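# Flip the serving platter face down onto the drying mat

## Task

Turn the serving platter, which starts face up, upside down and place it face down on the drying mat, touching no fixed part of the rig (rails, edges, posts, braces, brackets, arm bases or mounts), then release it. Once it begins to tip, it must not be moved fast, and after it passes standing on its edge it must not rotate or drop fast, or the attempt ends. It fails if any loose object is still gripped at the end, if both fingers of a closed gripper press hard down on the platter, if the platter stays put only because the robot holds it, or if anything the robot touches at the end sinks more than about a fingernail's width when left alone. Nothing may be knocked or placed off the table.

## Robot and tools

Robot. Two arms, left_arm and right_arm, sit on opposite sides of the table; left_arm's base is on the +y side. The names do not refer to image sides. Each arm has six joints (waist, shoulder, elbow, wrist pitch, wrist yaw, wrist roll) and a two-finger parallel gripper. Fingers point along the gripper's +x axis and close along its y axis. The reported end_effector_position is the spot between the finger pads, roughly 3 to 4 cm short of the fingertips.

Frames. Results give poses in one scene frame: origin at the table centre, +z up, table surface at z = +0.020 m. Positions are in metres, orientation as quat_wxyz, velocities in m/s and rad/s. Reported hand positions can be somewhat wrong, especially with the arm stretched out.

Rows. Every motion command is a single row of 14 numbers, each within [-1, 1], covering both arms even if one stays still: dx, dy, dz, rx, ry, rz, opening for left_arm, then the same seven for right_arm. dx to rz are an offset, not a pose: they say where the gripper should end up relative to its measured pose when the action began, expressed in that gripper's own axes. A value of 1.0 stands for 0.6 m of translation or 180 degrees of rotation; rx, ry, rz form one rotation vector. The opening is absolute, not an offset: +1 is fully open (0.088 m), empty fingers touch at about -0.80, and anything below that down to -1 closes no further. Allow at least about 0.5 s for a full close.

execute_actions(actions). actions is a list of actions; each action is a list of up to 15 rows, each row lasting one 1/30 s step. If fewer than 15 rows are given, the last row is repeated to fill 15 steps (0.5 s). All rows in one action are offsets from the pose at that action's start, not from the previous row. For the first action of a call, the start is the last pose any result in this scene reported. An empty list only returns the state and images.

move(target, speed, blocking). target is one 14-number row as above, offsets counted from the pose in the latest result of this scene that reports one. Each gripper follows a straight line toward its target, both paths finishing together, taking 0.5 to 10 s (longer paths get cut off at 10 s, short of target). Rotation goes the shorter way. speed is the top path speed in m/s, 0.002 to 0.5, default 0.25; turning is capped at twice that in rad/s. Paths ignore obstacles and the other arm; grippers lag, wander and may exceed speed, notably near full reach. Faster contact, or a target set deeper past a contact, means harder pressing. The opening is sent at the start. The result adds a move: line giving the ending (done, off_target, moving, held, fault) and limits (paced = pose clipped; held = a check blocked some steps, after which the arm may surge). If only one arm is named, the other finished fine. blocking=false returns after 0.5 s while the arm keeps going; until a result shows it ended, further rows and moves are refused, so use wait or stop.

wait(seconds), 0 to 10: runs the scene with each arm holding its last command; returns early if a running move ends. stop(): brakes a running move (needs room; fingers keep moving). zoom_image(camera, region): closer look at cam_high, cam_left_wrist or cam_right_wrist; region is [x0, y0, x1, y1] in pixels from the top-left, at most 504 by 504. read_manual(section): licence texts only. finished_scene(scene): ends the current scene, given by its number, and reports success; irreversible.

Controller. Each step the commanded pose is clipped to within 70 mm and 16 degrees of the measured pose, then damped inverse kinematics drives the joints, favouring position over orientation. A distant target may need several actions; after an action the arm only goes on to its last clipped pose. Hand target lines show what the controller is currently steering toward. A pose unreachable line means a clearance check altered or blocked that arm's command. Friction can leave the gripper short or slightly tilted and can swallow tiny moves, so check position and orientation after each move and correct tilt. To keep an arm in place, send the offset back to its desired pose in a reply's first call and zeros afterwards, with the opening it should keep.

Gripping. grip_measured uses the same scale as the opening command; each gripper reads off by up to about 1 mm, and squeezing a hard part makes readings up to about 0.061 narrower than the real pad gap. To hold something, command an opening below grip_measured: about 0.07 below for a firm grip, less for a gentler one. Parts under about 3 mm thick get proportionally less force. Pads push roughly 34 to 49 N each, with a brief spike at first contact.

Cautions. Do not push the platter fast once it starts tipping, and lower it gently past its edge. Avoid touching rails, edges, posts and mounts with it. Release fully before finishing; do not leave closed fingers pressing on it, and do not leave it resting on the robot. Keep the arms from striking each other. A joint torque reaching its load limit (waist 17, shoulder 21.1, elbow 21, wrist pitch 5.55, wrist yaw 5.53, wrist roll 5.19 N m, held weight included) freezes that arm for 10 s. Holding loads heats motors: MOTOR HOT appears from 50 °C, and at 95 °C an OVER-TEMPERATURE FAULT holds the arm and may later cut its power. Loose objects may occasionally get a brief push. Smooth, gentle, efficient motion is preferred.

Each tool is called after "Request:" as name([rows], argument=value, ...), one row to a line, values as JSON.

## Session

Request:
execute_actions(actions=[])

Scene clock: 0.00 s.
left_arm: end_effector_position=(+0.1541, -0.0308, +0.3256) grip_measured=+0.988 end_effector_quat_wxyz=(+0.418, +0.450, -0.302, -0.729) end_effector_velocity=(-0.005, +0.001, -0.001) end_effector_angular_velocity=(+0.005, -0.002, -0.017) | right_arm: end_effector_position=(-0.0748, -0.2057, +0.3799) grip_measured=+1.000 end_effector_quat_wxyz=(+0.498, -0.464, +0.026, +0.732) end_effector_velocity=(+0.000, -0.000, -0.005) end_effector_angular_velocity=(-0.015, -0.023, +0.018)
Joint positions: left_arm=[ 0.319  1.692  1.228 -0.001  0.451  1.32   0.087] | right_arm=[ 0.185  1.852  2.202 -1.232  0.421 -0.179  0.088]
Joint velocities: left_arm=[-0.007 -0.002 -0.002 -0.007  0.007  0.007 -0.   ] | right_arm=[-0.002  0.002 -0.007 -0.007 -0.007 -0.022  0.   ]
Heat: left arm: hottest shoulder 21 °C (+0.0 °C/min); right arm: hottest wrist yaw 21 °C (+0.0 °C/min).
Hand target (left_arm): +0.154, -0.031, +0.326; -0.418, -0.450, +0.302, +0.729
Hand target (right_arm): -0.075, -0.206, +0.380; +0.498, -0.464, +0.026, +0.732

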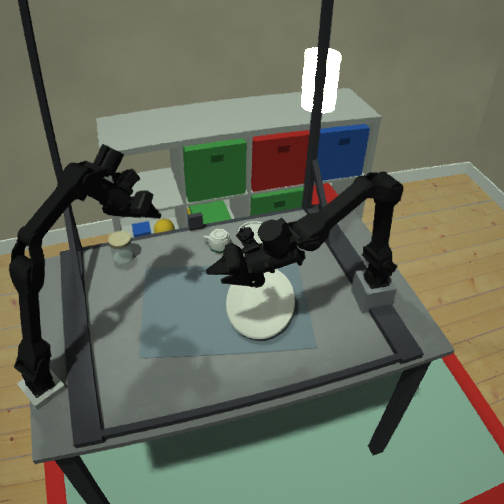

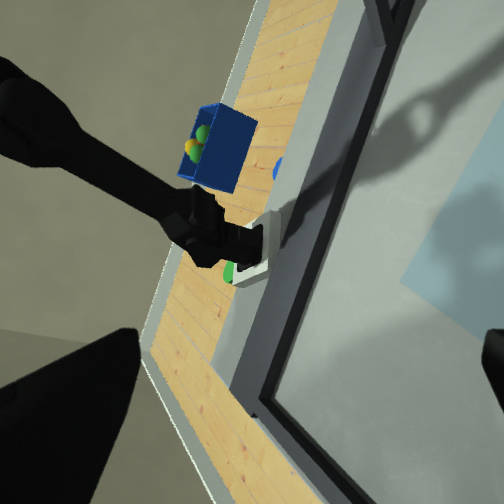

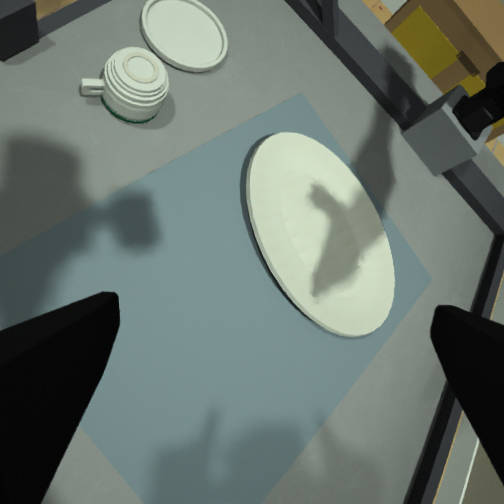

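Request:
zoom_image(camera="cam_high", region=[120, 210, 380, 380])

Request:
zoom_image(camera="cam_right_wrist", region=[220, 100, 450, 360])

Region (120, 210, 380, 380) of cam_high's 504x504 image, scaled by 1.938, with more detail than that image has; it fills the top 330 rows of this view, and the rest is white.

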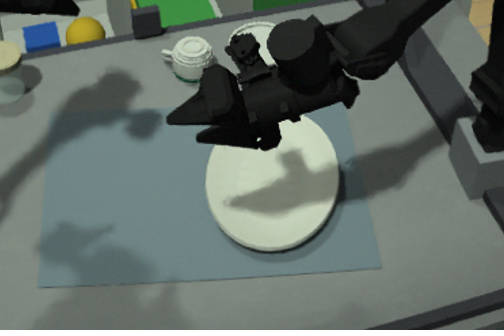

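Region (220, 100, 450, 360) of cam_right_wrist's 504x504 image, scaled by 1.938, with more detail than that image has; it fills the left 446 columns of this view, and the rest is white.

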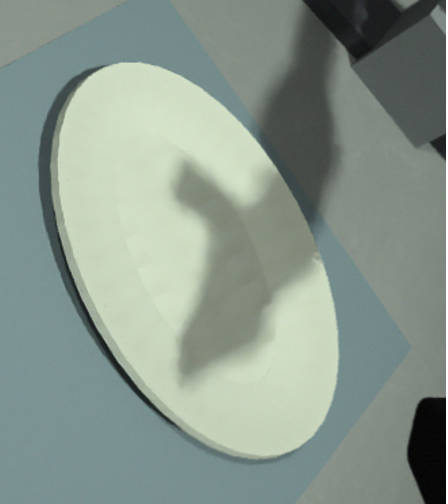

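Request:
move(target=[-0.45,0,0,0,0,0,1, 0,0,0,0,0,0,1])

Request:
move(target=[0,0,0,0,0,0,1, 0.41,-0.112,-0.338,-0.309,-0.058,-0.067,1])

Scene clock: 4.00 s.
left_arm: end_effector_position=(+0.2182, +0.2080, +0.4297) grip_measured=+0.988 end_effector_quat_wxyz=(+0.420, +0.446, -0.297, -0.732) end_effector_velocity=(-0.005, +0.005, +0.004) end_effector_angular_velocity=(+0.003, +0.011, -0.017) | right_arm: end_effector_position=(-0.0748, -0.2057, +0.3799) grip_measured=+1.000 end_effector_quat_wxyz=(+0.498, -0.464, +0.026, +0.732) end_effector_velocity=(-0.000, +0.001, +0.002) end_effector_angular_velocity=(+0.006, +0.007, +0.007)
Joint positions: left_arm=[ 1.011  1.12   1.261 -1.017  1.018  1.883  0.087] | right_arm=[ 0.185  1.852  2.202 -1.232  0.421 -0.179  0.088]
Joint velocities: left_arm=[ 0.012  0.002  0.027 -0.066  0.022  0.037  0.   ] | right_arm=[-0.002 -0.002  0.002  0.007 -0.007 -0.007  0.   ]
Heat: left arm: hottest shoulder 22 °C (+0.0 °C/min); right arm: hottest wrist yaw 21 °C (+0.0 °C/min).
Hand target (left_arm): +0.220, +0.208, +0.434; -0.420, -0.448, +0.303, +0.729
Hand target (right_arm): -0.075, -0.206, +0.380; +0.498, -0.464, +0.026, +0.732
Off the commanded pose (left_arm): 0.005 m, 1 deg.
Off the commanded pose (right_arm): 0.000 m, 0 deg.
move: done
camera_calibration (this result's frames):
cam_left_wrist: T_world_to_cam=[[-0.344157, 0.423986, -0.83773, 0.361562], [0.936302, 0.221465, -0.272565, -0.096797], [0.0699641, -0.878174, -0.473198, 0.440764], [0, 0, 0, 1]] pos_world=[0.184228, 0.255207, 0.485077]

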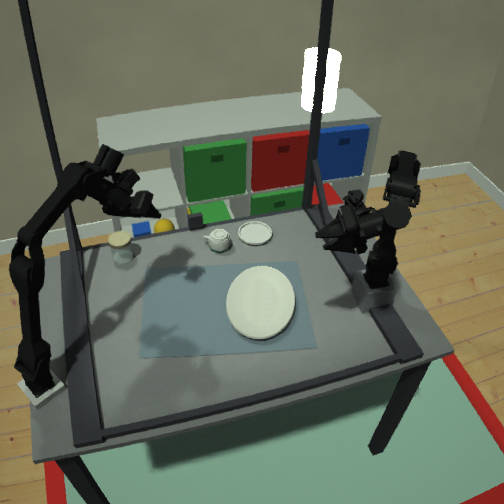

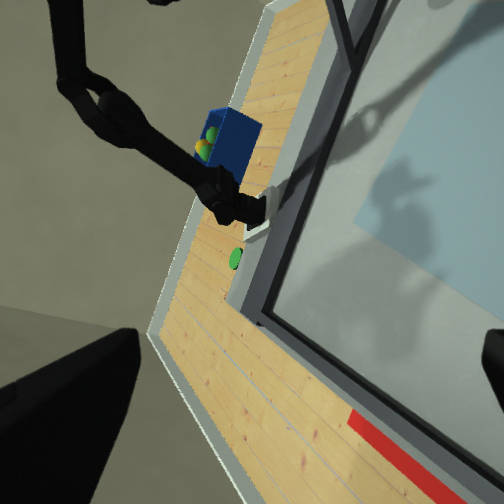

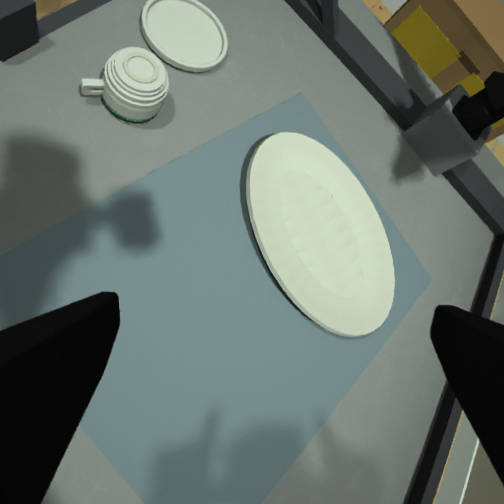

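Scene clock: 6.57 s.
left_arm: end_effector_position=(+0.2182, +0.2080, +0.4296) grip_measured=+0.988 end_effector_quat_wxyz=(+0.420, +0.446, -0.297, -0.732) end_effector_velocity=(-0.003, +0.001, +0.001) end_effector_angular_velocity=(-0.005, -0.001, -0.010) | right_arm: end_effector_position=(+0.0867, -0.0978, +0.1270) grip_measured=+1.000 end_effector_quat_wxyz=(+0.304, -0.572, -0.410, +0.642) end_effector_velocity=(+0.002, +0.000, -0.003) end_effector_angular_velocity=(+0.003, -0.028, +0.017)
Joint positions: left_arm=[ 1.011  1.12   1.261 -1.018  1.018  1.883  0.087] | right_arm=[-0.381  1.87   0.924  0.44  -0.028 -1.575  0.088]
Joint velocities: left_arm=[-0.002 -0.007 -0.002 -0.007  0.007  0.007 -0.   ] | right_arm=[-0.007  0.007 -0.002  0.007 -0.007 -0.037  0.   ]
Heat: left arm: hottest shoulder 22 °C (+9.1 °C/min); right arm: hottest wrist pitch 21 °C (+0.0 °C/min).
Hand target (left_arm): +0.218, +0.208, +0.430; -0.420, -0.446, +0.297, +0.732
Hand target (right_arm): +0.088, -0.100, +0.118; -0.297, +0.576, +0.406, -0.645
Off the commanded pose (left_arm): 0.000 m, 0 deg.
Off the commanded pose (right_arm): 0.008 m, 1 deg.
move: done
camera_calibration (this result's frames):
cam_left_wrist: T_world_to_cam=[[-0.344411, 0.42418, -0.837528, 0.361437], [0.936219, 0.221528, -0.272798, -0.0966758], [0.0698207, -0.878064, -0.473423, 0.440877], [0, 0, 0, 1]] pos_world=[0.18421, 0.25522, 0.485062]
cam_right_wrist: T_world_to_cam=[[-0.119308, 0.459493, 0.880131, -0.0471692], [0.975217, -0.112123, 0.190734, -0.0900839], [0.186324, 0.881076, -0.434729, 0.20208], [0, 0, 0, 1]] pos_world=[0.0445713, -0.166474, 0.146547]

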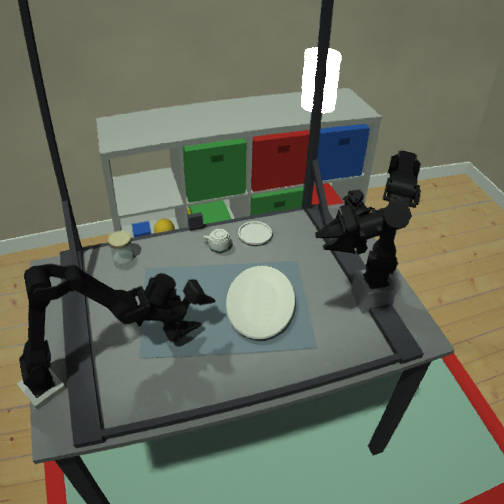

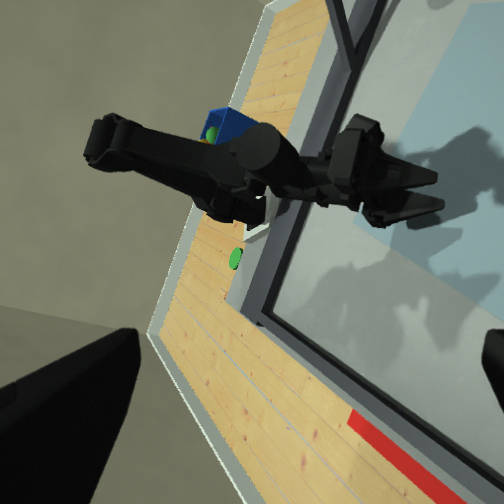

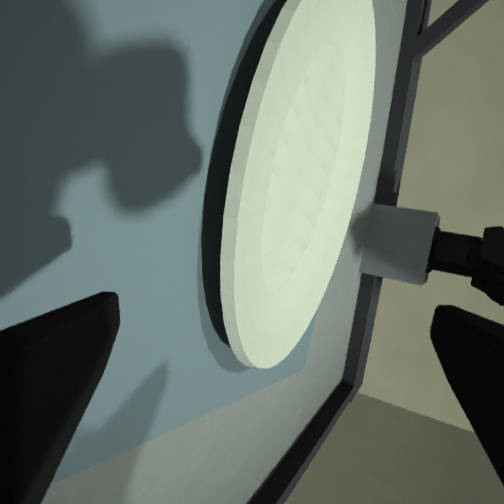

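Request:
move(target=[0,0,0,0,0,0,1, 0.122,0.055,-0.011,0,0,0,-0.35])

Request:
zoom_image(camera="cam_high", region=[160, 260, 310, 360])

Scene clock: 8.33 s.
left_arm: end_effector_position=(+0.2182, +0.2080, +0.4296) grip_measured=+0.988 end_effector_quat_wxyz=(+0.420, +0.446, -0.297, -0.732) end_effector_velocity=(+0.001, +0.001, -0.005) end_effector_angular_velocity=(+0.019, -0.007, +0.009) | right_arm: end_effector_position=(+0.0807, -0.0455, +0.0933) grip_measured=-0.346 end_effector_quat_wxyz=(+0.323, -0.558, -0.430, +0.632) end_effector_velocity=(+0.005, +0.004, +0.004) end_effector_angular_velocity=(+0.011, -0.022, -0.005)
Joint positions: left_arm=[ 1.011  1.12   1.261 -1.018  1.018  1.883  0.087] | right_arm=[-0.388  2.132  1.091  0.599 -0.036 -1.58   0.022]
Joint velocities: left_arm=[-0.002 -0.002 -0.007 -0.007 -0.022  0.007  0.   ] | right_arm=[-0.007 -0.002  0.012 -0.007  0.007 -0.022 -0.001]
Heat: left arm: hottest shoulder 22 °C (+7.2 °C/min); right arm: hottest wrist pitch 21 °C (+0.0 °C/min).
Hand target (left_arm): +0.218, +0.208, +0.430; -0.420, -0.446, +0.297, +0.732
Hand target (right_arm): +0.084, -0.051, +0.064; -0.304, +0.572, +0.410, -0.642
Off the commanded pose (left_arm): 0.000 m, 0 deg.
Off the commanded pose (right_arm): 0.031 m, 4 deg.
move: off_target (right_arm)
camera_calibration (this result's frames):
cam_left_wrist: T_world_to_cam=[[-0.344411, 0.42418, -0.837528, 0.361437], [0.936219, 0.221528, -0.272798, -0.0966758], [0.0698207, -0.878064, -0.473423, 0.440877], [0, 0, 0, 1]] pos_world=[0.18421, 0.25522, 0.485062]
cam_right_wrist: T_world_to_cam=[[-0.112439, 0.402251, 0.908599, -0.0481088], [0.977256, -0.12069, 0.174367, -0.0709721], [0.179798, 0.90754, -0.379532, 0.139], [0, 0, 0, 1]] pos_world=[0.0389568, -0.115362, 0.108842]

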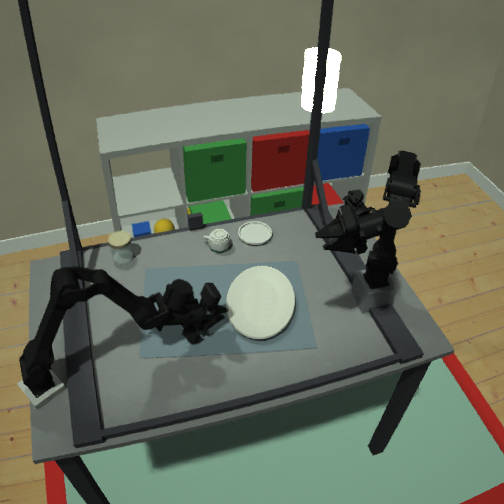

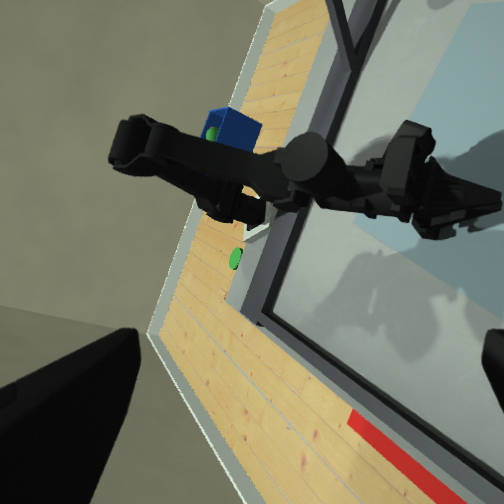

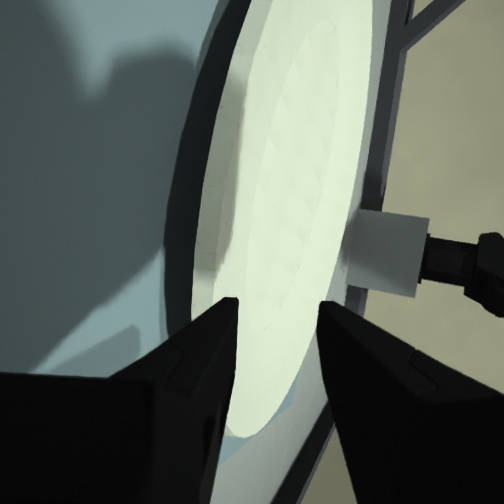

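Region (160, 260, 310, 360) of cam_high's 504x504 image, scaled by 3.360, with more detail than that image has.

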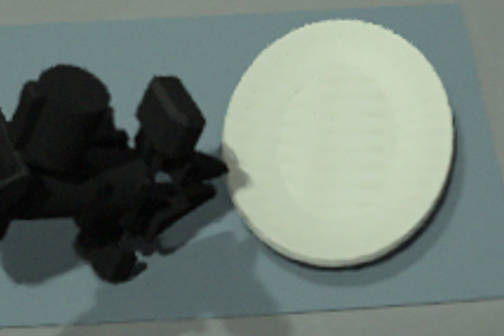

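Request:
move(target=[0,0,0,0,0,0,1, -0.01,-0.02,0,0,0,0.155,-0.1])

Scene clock: 12.17 s.
left_arm: end_effector_position=(+0.2182, +0.2080, +0.4296) grip_measured=+0.988 end_effector_quat_wxyz=(+0.420, +0.446, -0.297, -0.732) end_effector_velocity=(-0.001, +0.001, -0.002) end_effector_angular_velocity=(+0.011, +0.009, +0.005) | right_arm: end_effector_position=(+0.0821, -0.0481, +0.1094) grip_measured=-0.103 end_effector_quat_wxyz=(+0.163, -0.644, -0.283, +0.692) end_effector_velocity=(-0.005, -0.000, +0.005) end_effector_angular_velocity=(-0.002, +0.004, +0.033)
Joint positions: left_arm=[ 1.011  1.12   1.261 -1.018  1.018  1.883  0.087] | right_arm=[-0.388  2.135  1.557 -0.347 -0.03  -1.592  0.034]
Joint velocities: left_arm=[-0.002 -0.002 -0.002 -0.007 -0.007 -0.007 -0.   ] | right_arm=[ 0.002 -0.002  0.017 -0.022 -0.022 -0.022 -0.   ]
Heat: left arm: hottest shoulder 22 °C (+4.9 °C/min); right arm: hottest shoulder 21 °C (+0.0 °C/min).
Hand target (left_arm): +0.218, +0.208, +0.430; -0.420, -0.446, +0.297, +0.732
Hand target (right_arm): +0.081, -0.046, +0.107; -0.161, +0.645, +0.284, -0.691
Off the commanded pose (left_arm): 0.000 m, 0 deg.
Off the commanded pose (right_arm): 0.004 m, 0 deg.
move: done
camera_calibration (this result's frames):
cam_left_wrist: T_world_to_cam=[[-0.344411, 0.42418, -0.837528, 0.361437], [0.936219, 0.221528, -0.272798, -0.0966758], [0.0698207, -0.878064, -0.473423, 0.440877], [0, 0, 0, 1]] pos_world=[0.18421, 0.25522, 0.485062]
cam_right_wrist: T_world_to_cam=[[-0.179623, 0.770306, 0.611853, -0.00582324], [0.957627, -0.005423, 0.28796, -0.0806649], [0.225135, 0.637651, -0.736692, 0.169665], [0, 0, 0, 1]] pos_world=[0.0380033, -0.104139, 0.151782]

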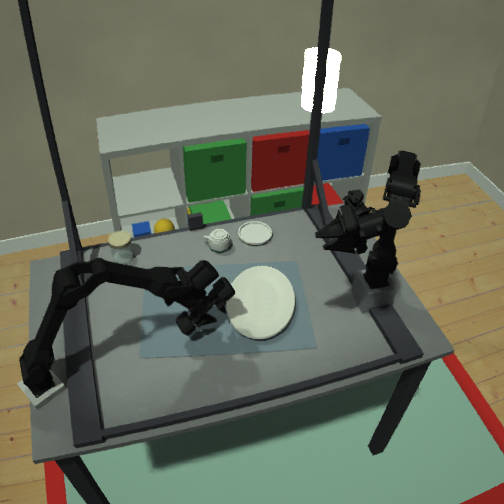

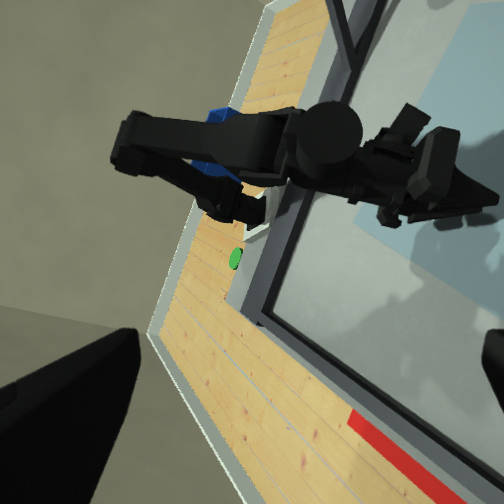

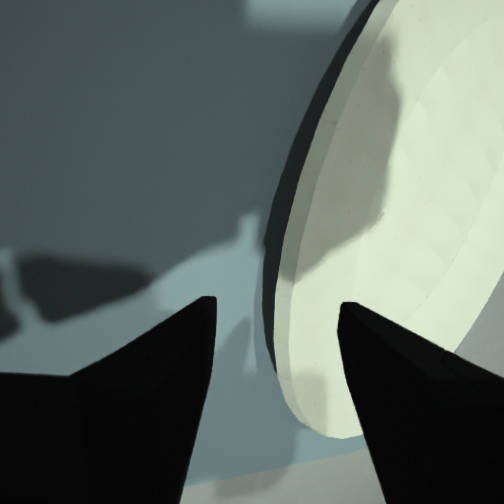

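Request:
move(target=[0,0,0,0,0,0,1, 0.073,0.014,-0.005,0,0,0,-0.1], speed=0.08)

Request:
zoom_image(camera="cam_high", region=[160, 260, 310, 360])

Scene clock: 13.47 s.
left_arm: end_effector_position=(+0.2182, +0.2080, +0.4296) grip_measured=+0.988 end_effector_quat_wxyz=(+0.420, +0.446, -0.297, -0.732) end_effector_velocity=(-0.002, -0.001, +0.001) end_effector_angular_velocity=(-0.003, +0.017, -0.003) | right_arm: end_effector_position=(+0.0798, -0.0298, +0.0756) grip_measured=-0.103 end_effector_quat_wxyz=(+0.167, -0.643, -0.286, +0.691) end_effector_velocity=(-0.002, -0.000, +0.004) end_effector_angular_velocity=(+0.001, +0.013, +0.017)
Joint positions: left_arm=[ 1.011  1.12   1.261 -1.018  1.018  1.883  0.087] | right_arm=[-0.388  2.247  1.592 -0.262 -0.03  -1.592  0.034]
Joint velocities: left_arm=[-0.007 -0.002 -0.002  0.007  0.007 -0.022 -0.   ] | right_arm=[-0.002 -0.007  0.002 -0.007 -0.022 -0.007  0.   ]
Heat: left arm: hottest shoulder 22 °C (+4.5 °C/min); right arm: hottest shoulder 21 °C (+0.0 °C/min).
Hand target (left_arm): +0.218, +0.208, +0.430; -0.420, -0.446, +0.297, +0.732
Hand target (right_arm): +0.081, -0.028, +0.069; -0.163, +0.644, +0.283, -0.692
Off the commanded pose (left_arm): 0.000 m, 0 deg.
Off the commanded pose (right_arm): 0.006 m, 1 deg.
move: done
camera_calibration (this result's frames):
cam_left_wrist: T_world_to_cam=[[-0.344411, 0.42418, -0.837528, 0.361437], [0.936219, 0.221528, -0.272798, -0.0966758], [0.0698207, -0.878064, -0.473423, 0.440877], [0, 0, 0, 1]] pos_world=[0.18421, 0.25522, 0.485062]
cam_right_wrist: T_world_to_cam=[[-0.17825, 0.765102, 0.618746, -0.000406249], [0.957989, -0.00864772, 0.286673, -0.0686505], [0.224685, 0.643852, -0.731418, 0.133362], [0, 0, 0, 1]] pos_world=[0.0357295, -0.0861484, 0.117475]

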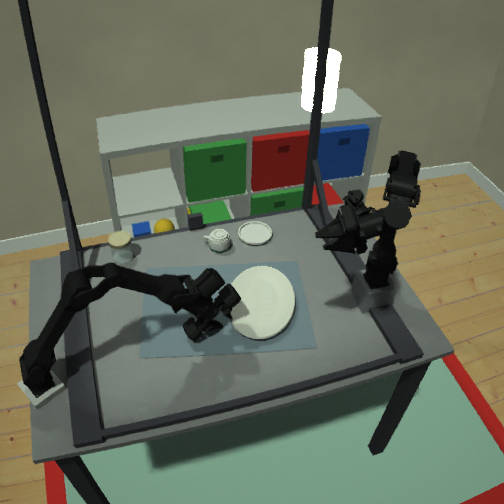

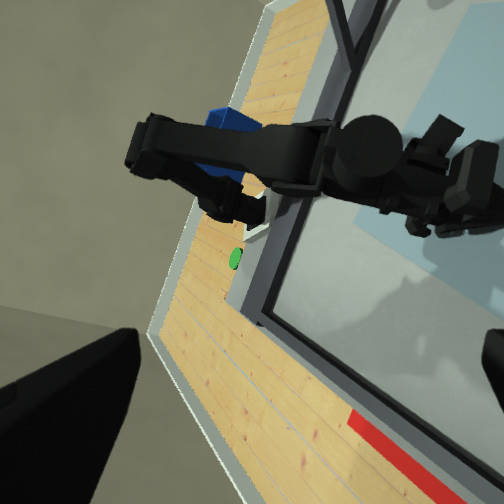

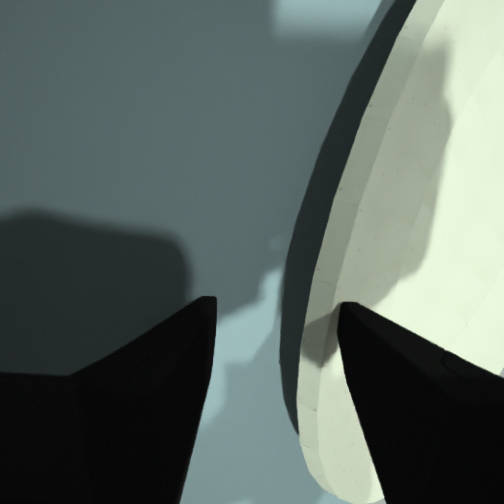

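Region (160, 260, 310, 360) of cam_high's 504x504 image, scaled by 3.360, with more detail than that image has.

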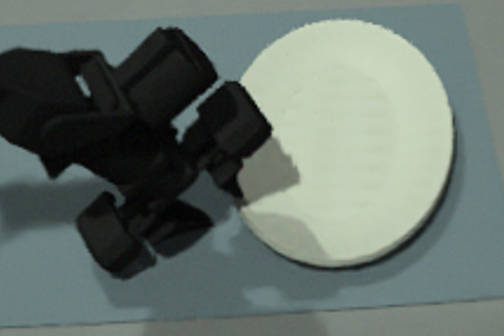

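Request:
move(target=[0,0,0,0,0,0,1, 0.052,-0.045,0.014,0,0,0,-0.1], speed=0.04)

Request:
zoom_image(camera="cam_high", region=[160, 260, 310, 360])

Scene clock: 15.00 s.
left_arm: end_effector_position=(+0.2182, +0.2080, +0.4296) grip_measured=+0.988 end_effector_quat_wxyz=(+0.420, +0.446, -0.297, -0.732) end_effector_velocity=(-0.001, +0.001, -0.002) end_effector_angular_velocity=(+0.011, +0.009, +0.005) | right_arm: end_effector_position=(+0.0682, +0.0023, +0.0750) grip_measured=-0.102 end_effector_quat_wxyz=(+0.166, -0.644, -0.283, +0.691) end_effector_velocity=(-0.000, +0.001, +0.000) end_effector_angular_velocity=(-0.019, +0.005, -0.019)
Joint positions: left_arm=[ 1.011  1.12   1.261 -1.018  1.018  1.883  0.087] | right_arm=[-0.374  2.378  1.823 -0.366 -0.02  -1.579  0.034]
Joint velocities: left_arm=[-0.002 -0.002 -0.002 -0.007 -0.007 -0.007 -0.   ] | right_arm=[ 0.002  0.012  0.032 -0.037  0.007  0.022 -0.   ]
Heat: left arm: hottest shoulder 22 °C (+4.0 °C/min); right arm: hottest shoulder 22 °C (+4.0 °C/min).
Hand target (left_arm): +0.218, +0.208, +0.430; -0.420, -0.446, +0.297, +0.732
Hand target (right_arm): +0.064, +0.008, +0.067; -0.167, +0.643, +0.286, -0.691
Off the commanded pose (left_arm): 0.000 m, 0 deg.
Off the commanded pose (right_arm): 0.011 m, 0 deg.
move: off_target (right_arm)
camera_calibration (this result's frames):
cam_left_wrist: T_world_to_cam=[[-0.344411, 0.42418, -0.837528, 0.361437], [0.936219, 0.221528, -0.272798, -0.0966758], [0.0698207, -0.878064, -0.473423, 0.440877], [0, 0, 0, 1]] pos_world=[0.18421, 0.25522, 0.485062]
cam_right_wrist: T_world_to_cam=[[-0.17669, 0.768796, 0.6146, -0.0265139], [0.957795, -0.00954305, 0.287293, -0.0572067], [0.226735, 0.639422, -0.734663, 0.114978], [0, 0, 0, 1]] pos_world=[0.0240382, -0.0536813, 0.1172]

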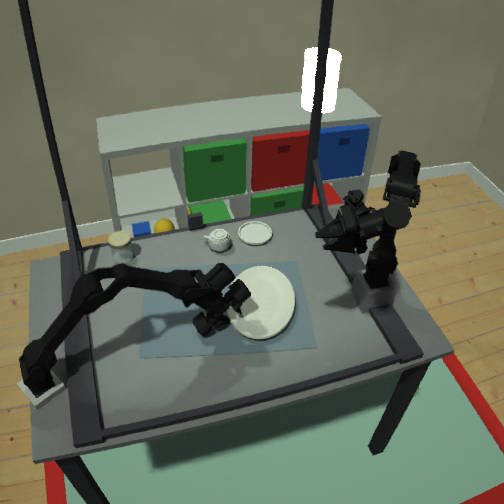

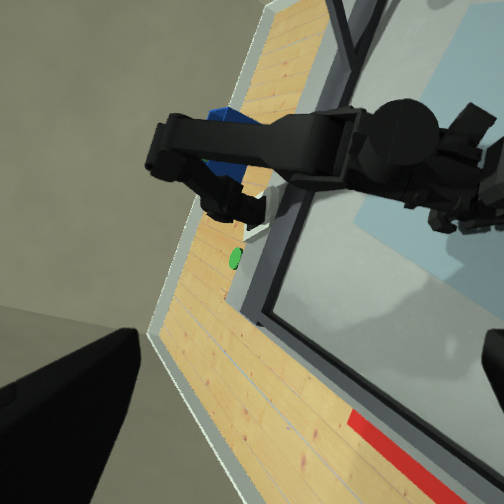

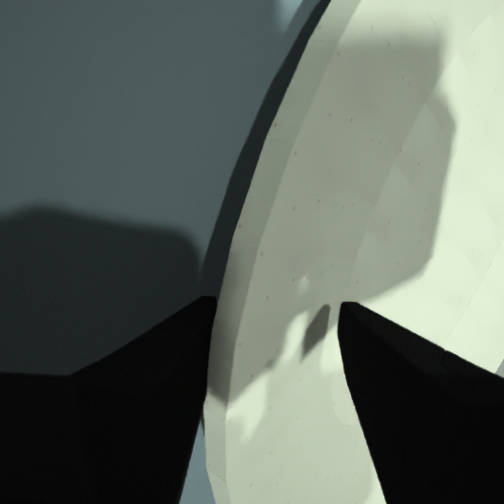

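Region (160, 260, 310, 360) of cam_high's 504x504 image, scaled by 3.360, with more detail than that image has.

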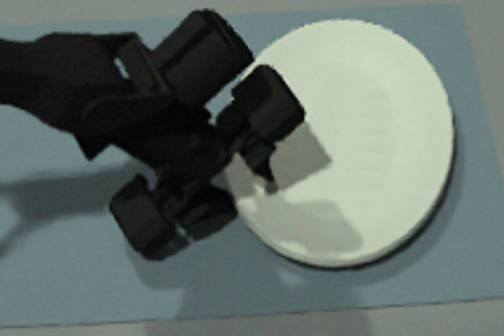

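Request:
move(target=[0,0,0,0,0,0,1, 0.022,0,0,0,0,-0.045,-0.1], speed=0.03)

Request:
zoom_image(camera="cam_high", region=[160, 260, 310, 360])

Scene clock: 17.97 s.
left_arm: end_effector_position=(+0.2182, +0.2080, +0.4296) grip_measured=+0.988 end_effector_quat_wxyz=(+0.420, +0.446, -0.297, -0.732) end_effector_velocity=(-0.003, +0.000, -0.000) end_effector_angular_velocity=(+0.002, +0.016, -0.004) | right_arm: end_effector_position=(+0.0680, +0.0089, +0.0736) grip_measured=-0.101 end_effector_quat_wxyz=(+0.215, -0.622, -0.327, +0.678) end_effector_velocity=(-0.002, -0.001, +0.003) end_effector_angular_velocity=(+0.006, +0.011, +0.018)
Joint positions: left_arm=[ 1.011  1.12   1.261 -1.018  1.018  1.883  0.087] | right_arm=[-0.376  2.346  1.674 -0.107 -0.021 -1.576  0.034]
Joint velocities: left_arm=[-0.002 -0.002 -0.002 -0.007  0.007 -0.007 -0.001] | right_arm=[-0.002 -0.007 -0.007  0.007 -0.022 -0.007  0.   ]
Heat: left arm: hottest shoulder 22 °C (+3.3 °C/min); right arm: hottest shoulder 23 °C (+6.7 °C/min).
Hand target (left_arm): +0.218, +0.208, +0.430; -0.420, -0.446, +0.297, +0.732
Hand target (right_arm): +0.067, +0.010, +0.065; -0.215, +0.622, +0.327, -0.678
Off the commanded pose (left_arm): 0.000 m, 0 deg.
Off the commanded pose (right_arm): 0.009 m, 0 deg.
move: off_target (right_arm)
camera_calibration (this result's frames):
cam_left_wrist: T_world_to_cam=[[-0.344411, 0.42418, -0.837528, 0.361437], [0.936219, 0.221528, -0.272798, -0.0966758], [0.0698207, -0.878064, -0.473423, 0.440877], [0, 0, 0, 1]] pos_world=[0.18421, 0.25522, 0.485062]
cam_right_wrist: T_world_to_cam=[[-0.15796, 0.676218, 0.719568, -0.0389058], [0.96448, -0.0505926, 0.259267, -0.0544992], [0.211726, 0.734963, -0.644206, 0.103285], [0, 0, 0, 1]] pos_world=[0.0245497, -0.052359, 0.108662]

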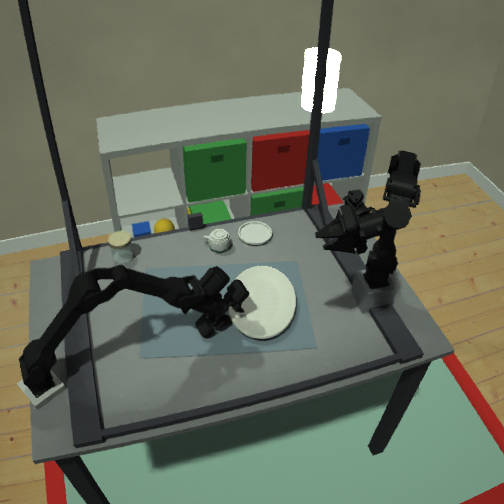

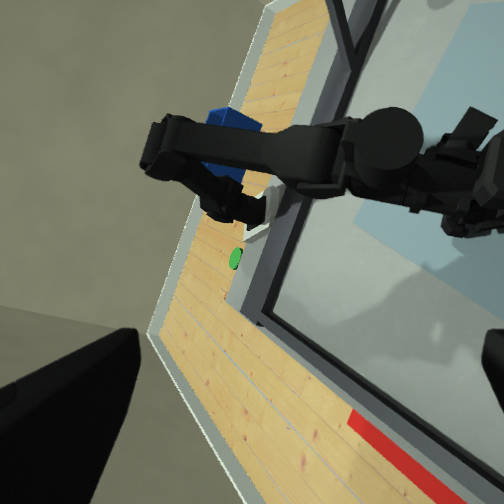

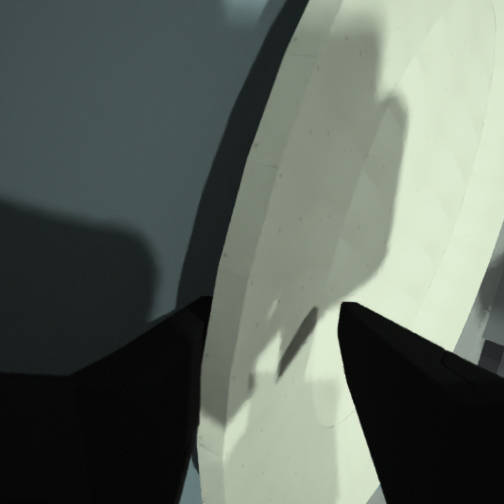

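Region (160, 260, 310, 360) of cam_high's 504x504 image, scaled by 3.360, with more detail than that image has.

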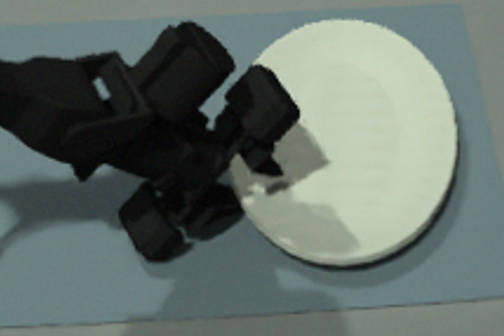

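Request:
move(target=[0,0,0,0,0,0,1, 0.012,-0.018,0,0,0,0,-0.15], speed=0.02)

Request:
execute_actions([
  [[0,0,0,0,0,0,1,0,0,0,0,0,0,-0.25]],
  [[0,0,0,0,0,0,1,0,0,0,0,0,0,-0.35]],
  [[0,0,0,0,0,0,1,0,0,0,0,0,0,-0.43]],
  [[0,0,0,0,0,0,1,0,0,0,0,0,0,-0.5]],
])

Scene clock: 19.20 s.
left_arm: end_effector_position=(+0.2182, +0.2080, +0.4296) grip_measured=+0.988 end_effector_quat_wxyz=(+0.420, +0.446, -0.297, -0.732) end_effector_velocity=(-0.000, +0.000, -0.001) end_effector_angular_velocity=(+0.002, -0.003, +0.005) | right_arm: end_effector_position=(+0.0678, +0.0100, +0.0751) grip_measured=-0.145 end_effector_quat_wxyz=(+0.204, -0.627, -0.318, +0.681) end_effector_velocity=(+0.000, -0.001, -0.003) end_effector_angular_velocity=(-0.017, -0.002, +0.008)
Joint positions: left_arm=[ 1.011  1.12   1.261 -1.018  1.018  1.883  0.087] | right_arm=[-0.376  2.358  1.722 -0.174 -0.021 -1.576  0.032]
Joint velocities: left_arm=[-0.002 -0.007 -0.007  0.007 -0.007 -0.007 -0.   ] | right_arm=[-0.002  0.007  0.012 -0.022 -0.007 -0.007 -0.   ]
Heat: left arm: hottest shoulder 22 °C (+3.1 °C/min); right arm: hottest shoulder 23 °C (+6.2 °C/min).
Hand target (left_arm): +0.218, +0.208, +0.430; -0.420, -0.446, +0.297, +0.732
Hand target (right_arm): +0.066, +0.021, +0.076; -0.215, +0.622, +0.327, -0.678
Off the commanded pose (left_arm): 0.000 m, 0 deg.
Off the commanded pose (right_arm): 0.012 m, 2 deg.
move: off_target (right_arm)
camera_calibration (this result's frames):
cam_left_wrist: T_world_to_cam=[[-0.344411, 0.42418, -0.837528, 0.361437], [0.936219, 0.221528, -0.272798, -0.0966758], [0.0698207, -0.878064, -0.473423, 0.440877], [0, 0, 0, 1]] pos_world=[0.18421, 0.25522, 0.485062]
cam_right_wrist: T_world_to_cam=[[-0.161376, 0.69758, 0.698097, -0.0391528], [0.963216, -0.0426878, 0.265318, -0.055106], [0.214881, 0.715234, -0.665031, 0.10501], [0, 0, 0, 1]] pos_world=[0.024196, -0.0501471, 0.111788]

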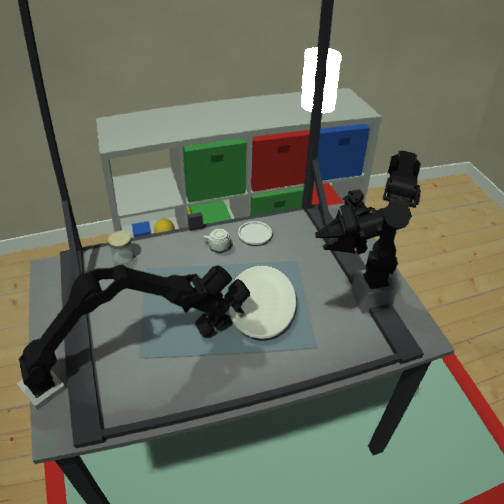

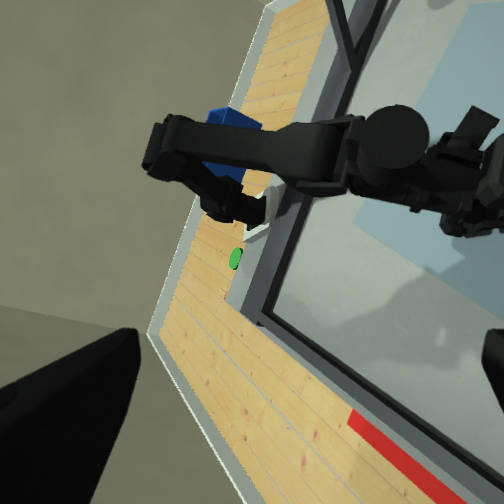

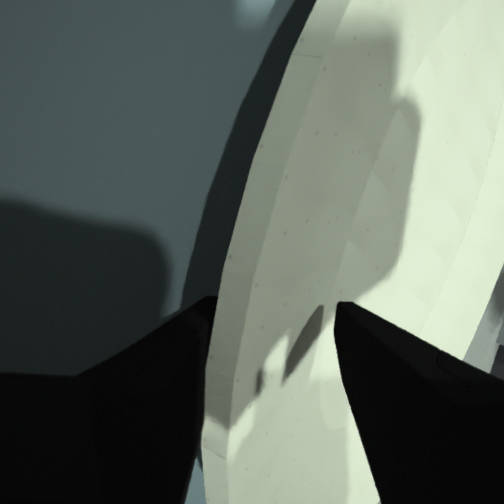

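Scene clock: 21.20 s.
left_arm: end_effector_position=(+0.2182, +0.2080, +0.4296) grip_measured=+0.988 end_effector_quat_wxyz=(+0.420, +0.446, -0.297, -0.732) end_effector_velocity=(-0.000, +0.000, -0.003) end_effector_angular_velocity=(+0.020, +0.002, +0.010) | right_arm: end_effector_position=(+0.0701, +0.0078, +0.0730) grip_measured=-0.330 end_effector_quat_wxyz=(+0.201, -0.630, -0.311, +0.683) end_effector_velocity=(+0.001, -0.003, -0.002) end_effector_angular_velocity=(-0.012, -0.001, +0.008)
Joint positions: left_arm=[ 1.011  1.12   1.261 -1.018  1.018  1.883  0.087] | right_arm=[-0.379  2.357  1.722 -0.191 -0.022 -1.574  0.023]
Joint velocities: left_arm=[-0.007 -0.002 -0.002 -0.007 -0.022 -0.007 -0.   ] | right_arm=[-0.002 -0.002 -0.007 -0.007 -0.007 -0.007 -0.   ]
Heat: left arm: hottest shoulder 22 °C (+2.8 °C/min); right arm: hottest shoulder 24 °C (+8.5 °C/min).
Hand target (left_arm): +0.218, +0.208, +0.430; -0.420, -0.446, +0.297, +0.732
Hand target (right_arm): +0.070, +0.008, +0.073; -0.201, +0.630, +0.311, -0.683
Off the commanded pose (left_arm): 0.000 m, 0 deg.
Off the commanded pose (right_arm): 0.000 m, 0 deg.
camera_calibration (this result's frames):
cam_left_wrist: T_world_to_cam=[[-0.344411, 0.42418, -0.837528, 0.361437], [0.936219, 0.221528, -0.272798, -0.0966758], [0.0698207, -0.878064, -0.473423, 0.440877], [0, 0, 0, 1]] pos_world=[0.18421, 0.25522, 0.485062]
cam_right_wrist: T_world_to_cam=[[-0.158446, 0.709544, 0.686616, -0.0352065], [0.962824, -0.0430529, 0.266676, -0.0569845], [0.218779, 0.703344, -0.676345, 0.1054], [0, 0, 0, 1]] pos_world=[0.0262285, -0.051605, 0.110656]

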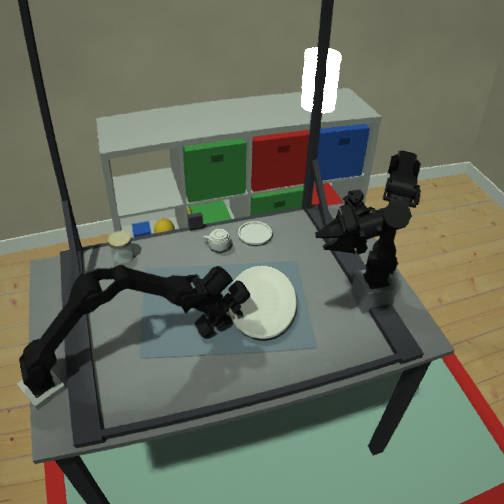

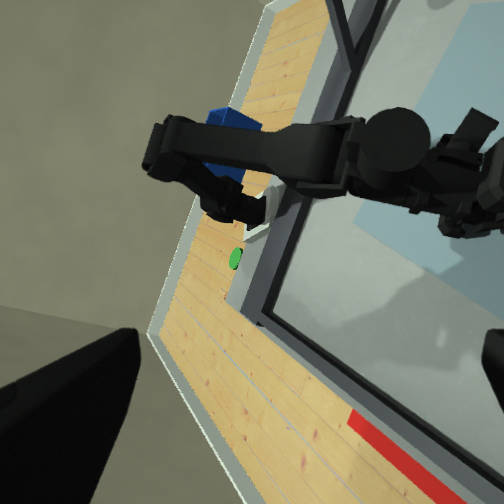

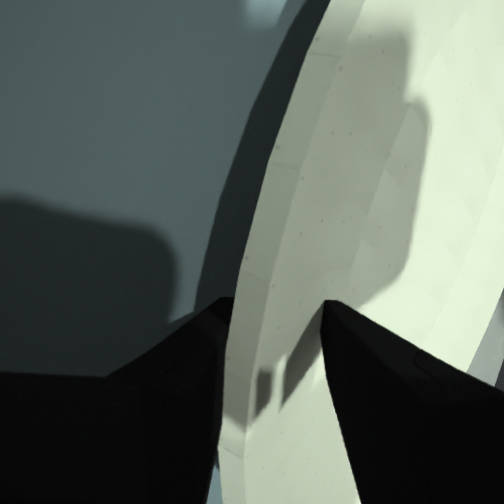

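Request:
move(target=[0,0,0,0,0,0,1, -0.04,-0.054,0,0,0,0,-0.55], speed=0.02)

Request:
zoom_image(camera="cam_high", region=[160, 260, 310, 360])

Scene clock: 23.73 s.
left_arm: end_effector_position=(+0.2182, +0.2080, +0.4296) grip_measured=+0.988 end_effector_quat_wxyz=(+0.420, +0.446, -0.297, -0.732) end_effector_velocity=(-0.003, +0.000, -0.000) end_effector_angular_velocity=(+0.002, +0.016, -0.004) | right_arm: end_effector_position=(+0.0740, +0.0145, +0.1086) grip_measured=-0.496 end_effector_quat_wxyz=(+0.202, -0.632, -0.306, +0.683) end_effector_velocity=(+0.005, -0.001, -0.001) end_effector_angular_velocity=(-0.004, -0.022, -0.012)
Joint positions: left_arm=[ 1.011  1.12   1.261 -1.018  1.018  1.883  0.087] | right_arm=[-0.388  2.336  1.836 -0.333 -0.022 -1.574  0.015]
Joint velocities: left_arm=[-0.002 -0.002 -0.002 -0.007  0.007 -0.007 -0.   ] | right_arm=[-0.002 -0.002 -0.002 -0.007  0.022 -0.007 -0.   ]
Heat: left arm: hottest shoulder 22 °C (+2.5 °C/min); right arm: hottest shoulder 26 °C (+12.6 °C/min).
Hand target (left_arm): +0.218, +0.208, +0.430; -0.420, -0.446, +0.297, +0.732
Hand target (right_arm): +0.069, +0.015, +0.113; -0.201, +0.630, +0.311, -0.683
Off the commanded pose (left_arm): 0.000 m, 0 deg.
Off the commanded pose (right_arm): 0.006 m, 1 deg.
move: done
camera_calibration (this result's frames):
cam_left_wrist: T_world_to_cam=[[-0.344411, 0.42418, -0.837528, 0.361437], [0.936219, 0.221528, -0.272798, -0.0966758], [0.0698207, -0.878064, -0.473423, 0.440877], [0, 0, 0, 1]] pos_world=[0.18421, 0.25522, 0.485062]
cam_right_wrist: T_world_to_cam=[[-0.152709, 0.715034, 0.682207, -0.0637979], [0.962419, -0.0492611, 0.267064, -0.069829], [0.224566, 0.697352, -0.680639, 0.123996], [0, 0, 0, 1]] pos_world=[0.0296169, -0.044291, 0.146569]

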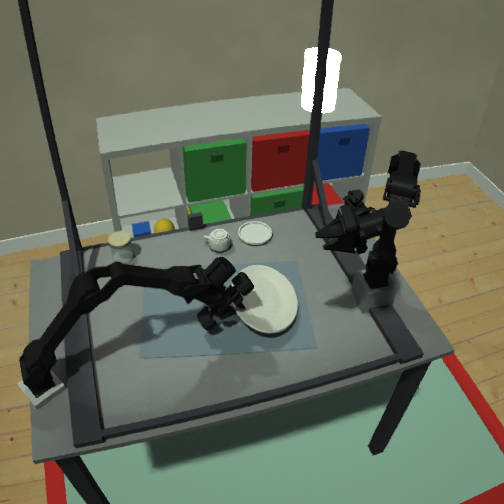

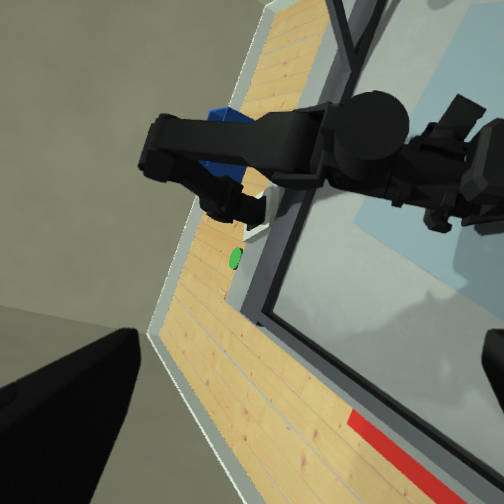

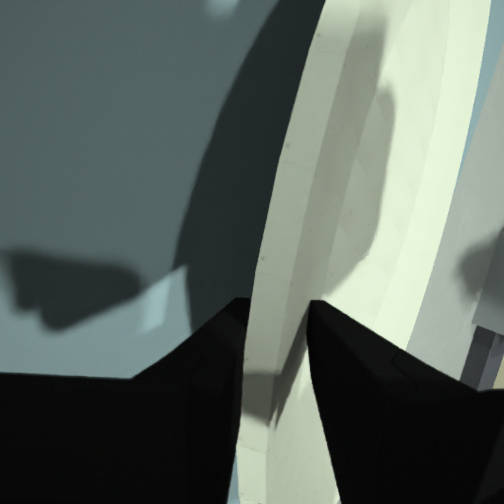

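Region (160, 260, 310, 360) of cam_high's 504x504 image, scaled by 3.360, with more detail than that image has.

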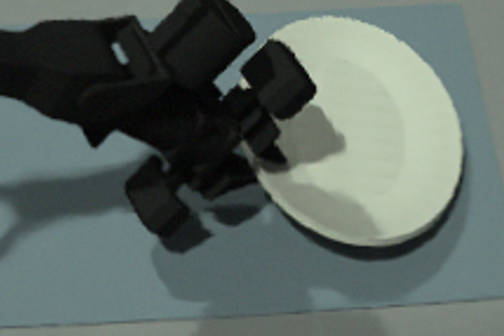

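Request:
move(target=[0,0,0,0,0,0,1, -0.02,-0.045,0,0,0,-0.04,-0.72], speed=0.02)

Request:
zoom_image(camera="cam_high", region=[160, 240, 325, 350])

Scene clock: 27.33 s.
left_arm: end_effector_position=(+0.2182, +0.2080, +0.4296) grip_measured=+0.988 end_effector_quat_wxyz=(+0.420, +0.446, -0.297, -0.732) end_effector_velocity=(-0.002, +0.000, +0.001) end_effector_angular_velocity=(-0.005, -0.001, -0.010) | right_arm: end_effector_position=(+0.0801, +0.0249, +0.1241) grip_measured=-0.602 end_effector_quat_wxyz=(+0.238, -0.619, -0.332, +0.671) end_effector_velocity=(-0.001, -0.003, -0.003) end_effector_angular_velocity=(-0.015, +0.018, +0.009)
Joint positions: left_arm=[ 1.011  1.12   1.261 -1.018  1.018  1.883  0.087] | right_arm=[-0.4    2.313  1.799 -0.223 -0.021 -1.573  0.009]
Joint velocities: left_arm=[-0.002 -0.002  0.002 -0.007  0.007  0.007 -0.   ] | right_arm=[-0.002 -0.002 -0.007 -0.007 -0.022  0.007 -0.   ]
Heat: left arm: hottest shoulder 22 °C (+2.2 °C/min); right arm: hottest shoulder 28 °C (+15.4 °C/min).
Hand target (left_arm): +0.218, +0.208, +0.430; -0.420, -0.446, +0.297, +0.732
Hand target (right_arm): +0.073, +0.026, +0.135; -0.244, +0.611, +0.345, -0.669
Off the commanded pose (left_arm): 0.000 m, 0 deg.
Off the commanded pose (right_arm): 0.014 m, 2 deg.
move: off_target (right_arm)
camera_calibration (this result's frames):
cam_left_wrist: T_world_to_cam=[[-0.344411, 0.42418, -0.837528, 0.361437], [0.936219, 0.221528, -0.272798, -0.0966758], [0.0698207, -0.878064, -0.473423, 0.440877], [0, 0, 0, 1]] pos_world=[0.18421, 0.25522, 0.485062]
cam_right_wrist: T_world_to_cam=[[-0.13363, 0.64886, 0.749082, -0.0891287], [0.964946, -0.087092, 0.247578, -0.0761436], [0.225882, 0.755907, -0.614477, 0.116135], [0, 0, 0, 1]] pos_world=[0.0353314, -0.0365867, 0.156978]

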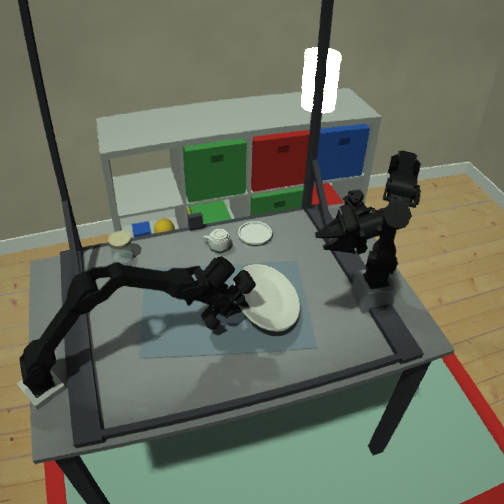

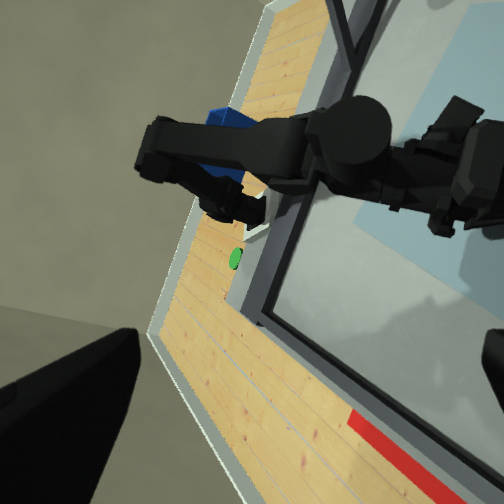

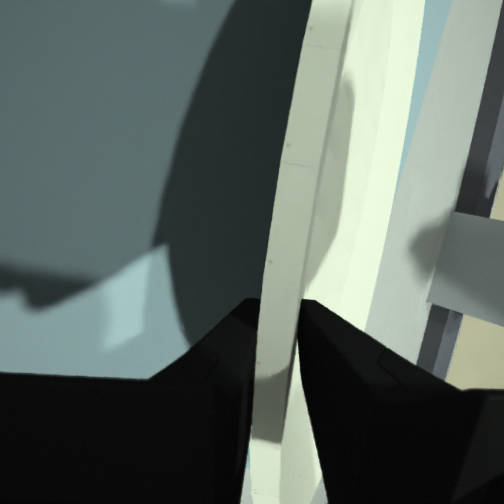

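Region (160, 240, 325, 350) of cam_high's 504x504 image, scaled by 3.055, with more detail than that image has.

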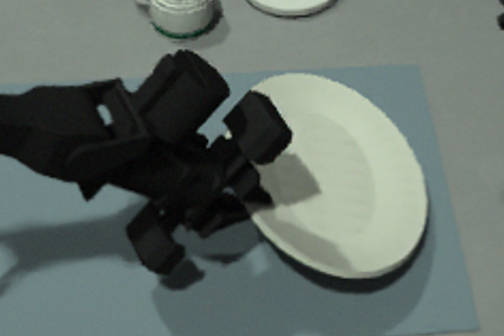

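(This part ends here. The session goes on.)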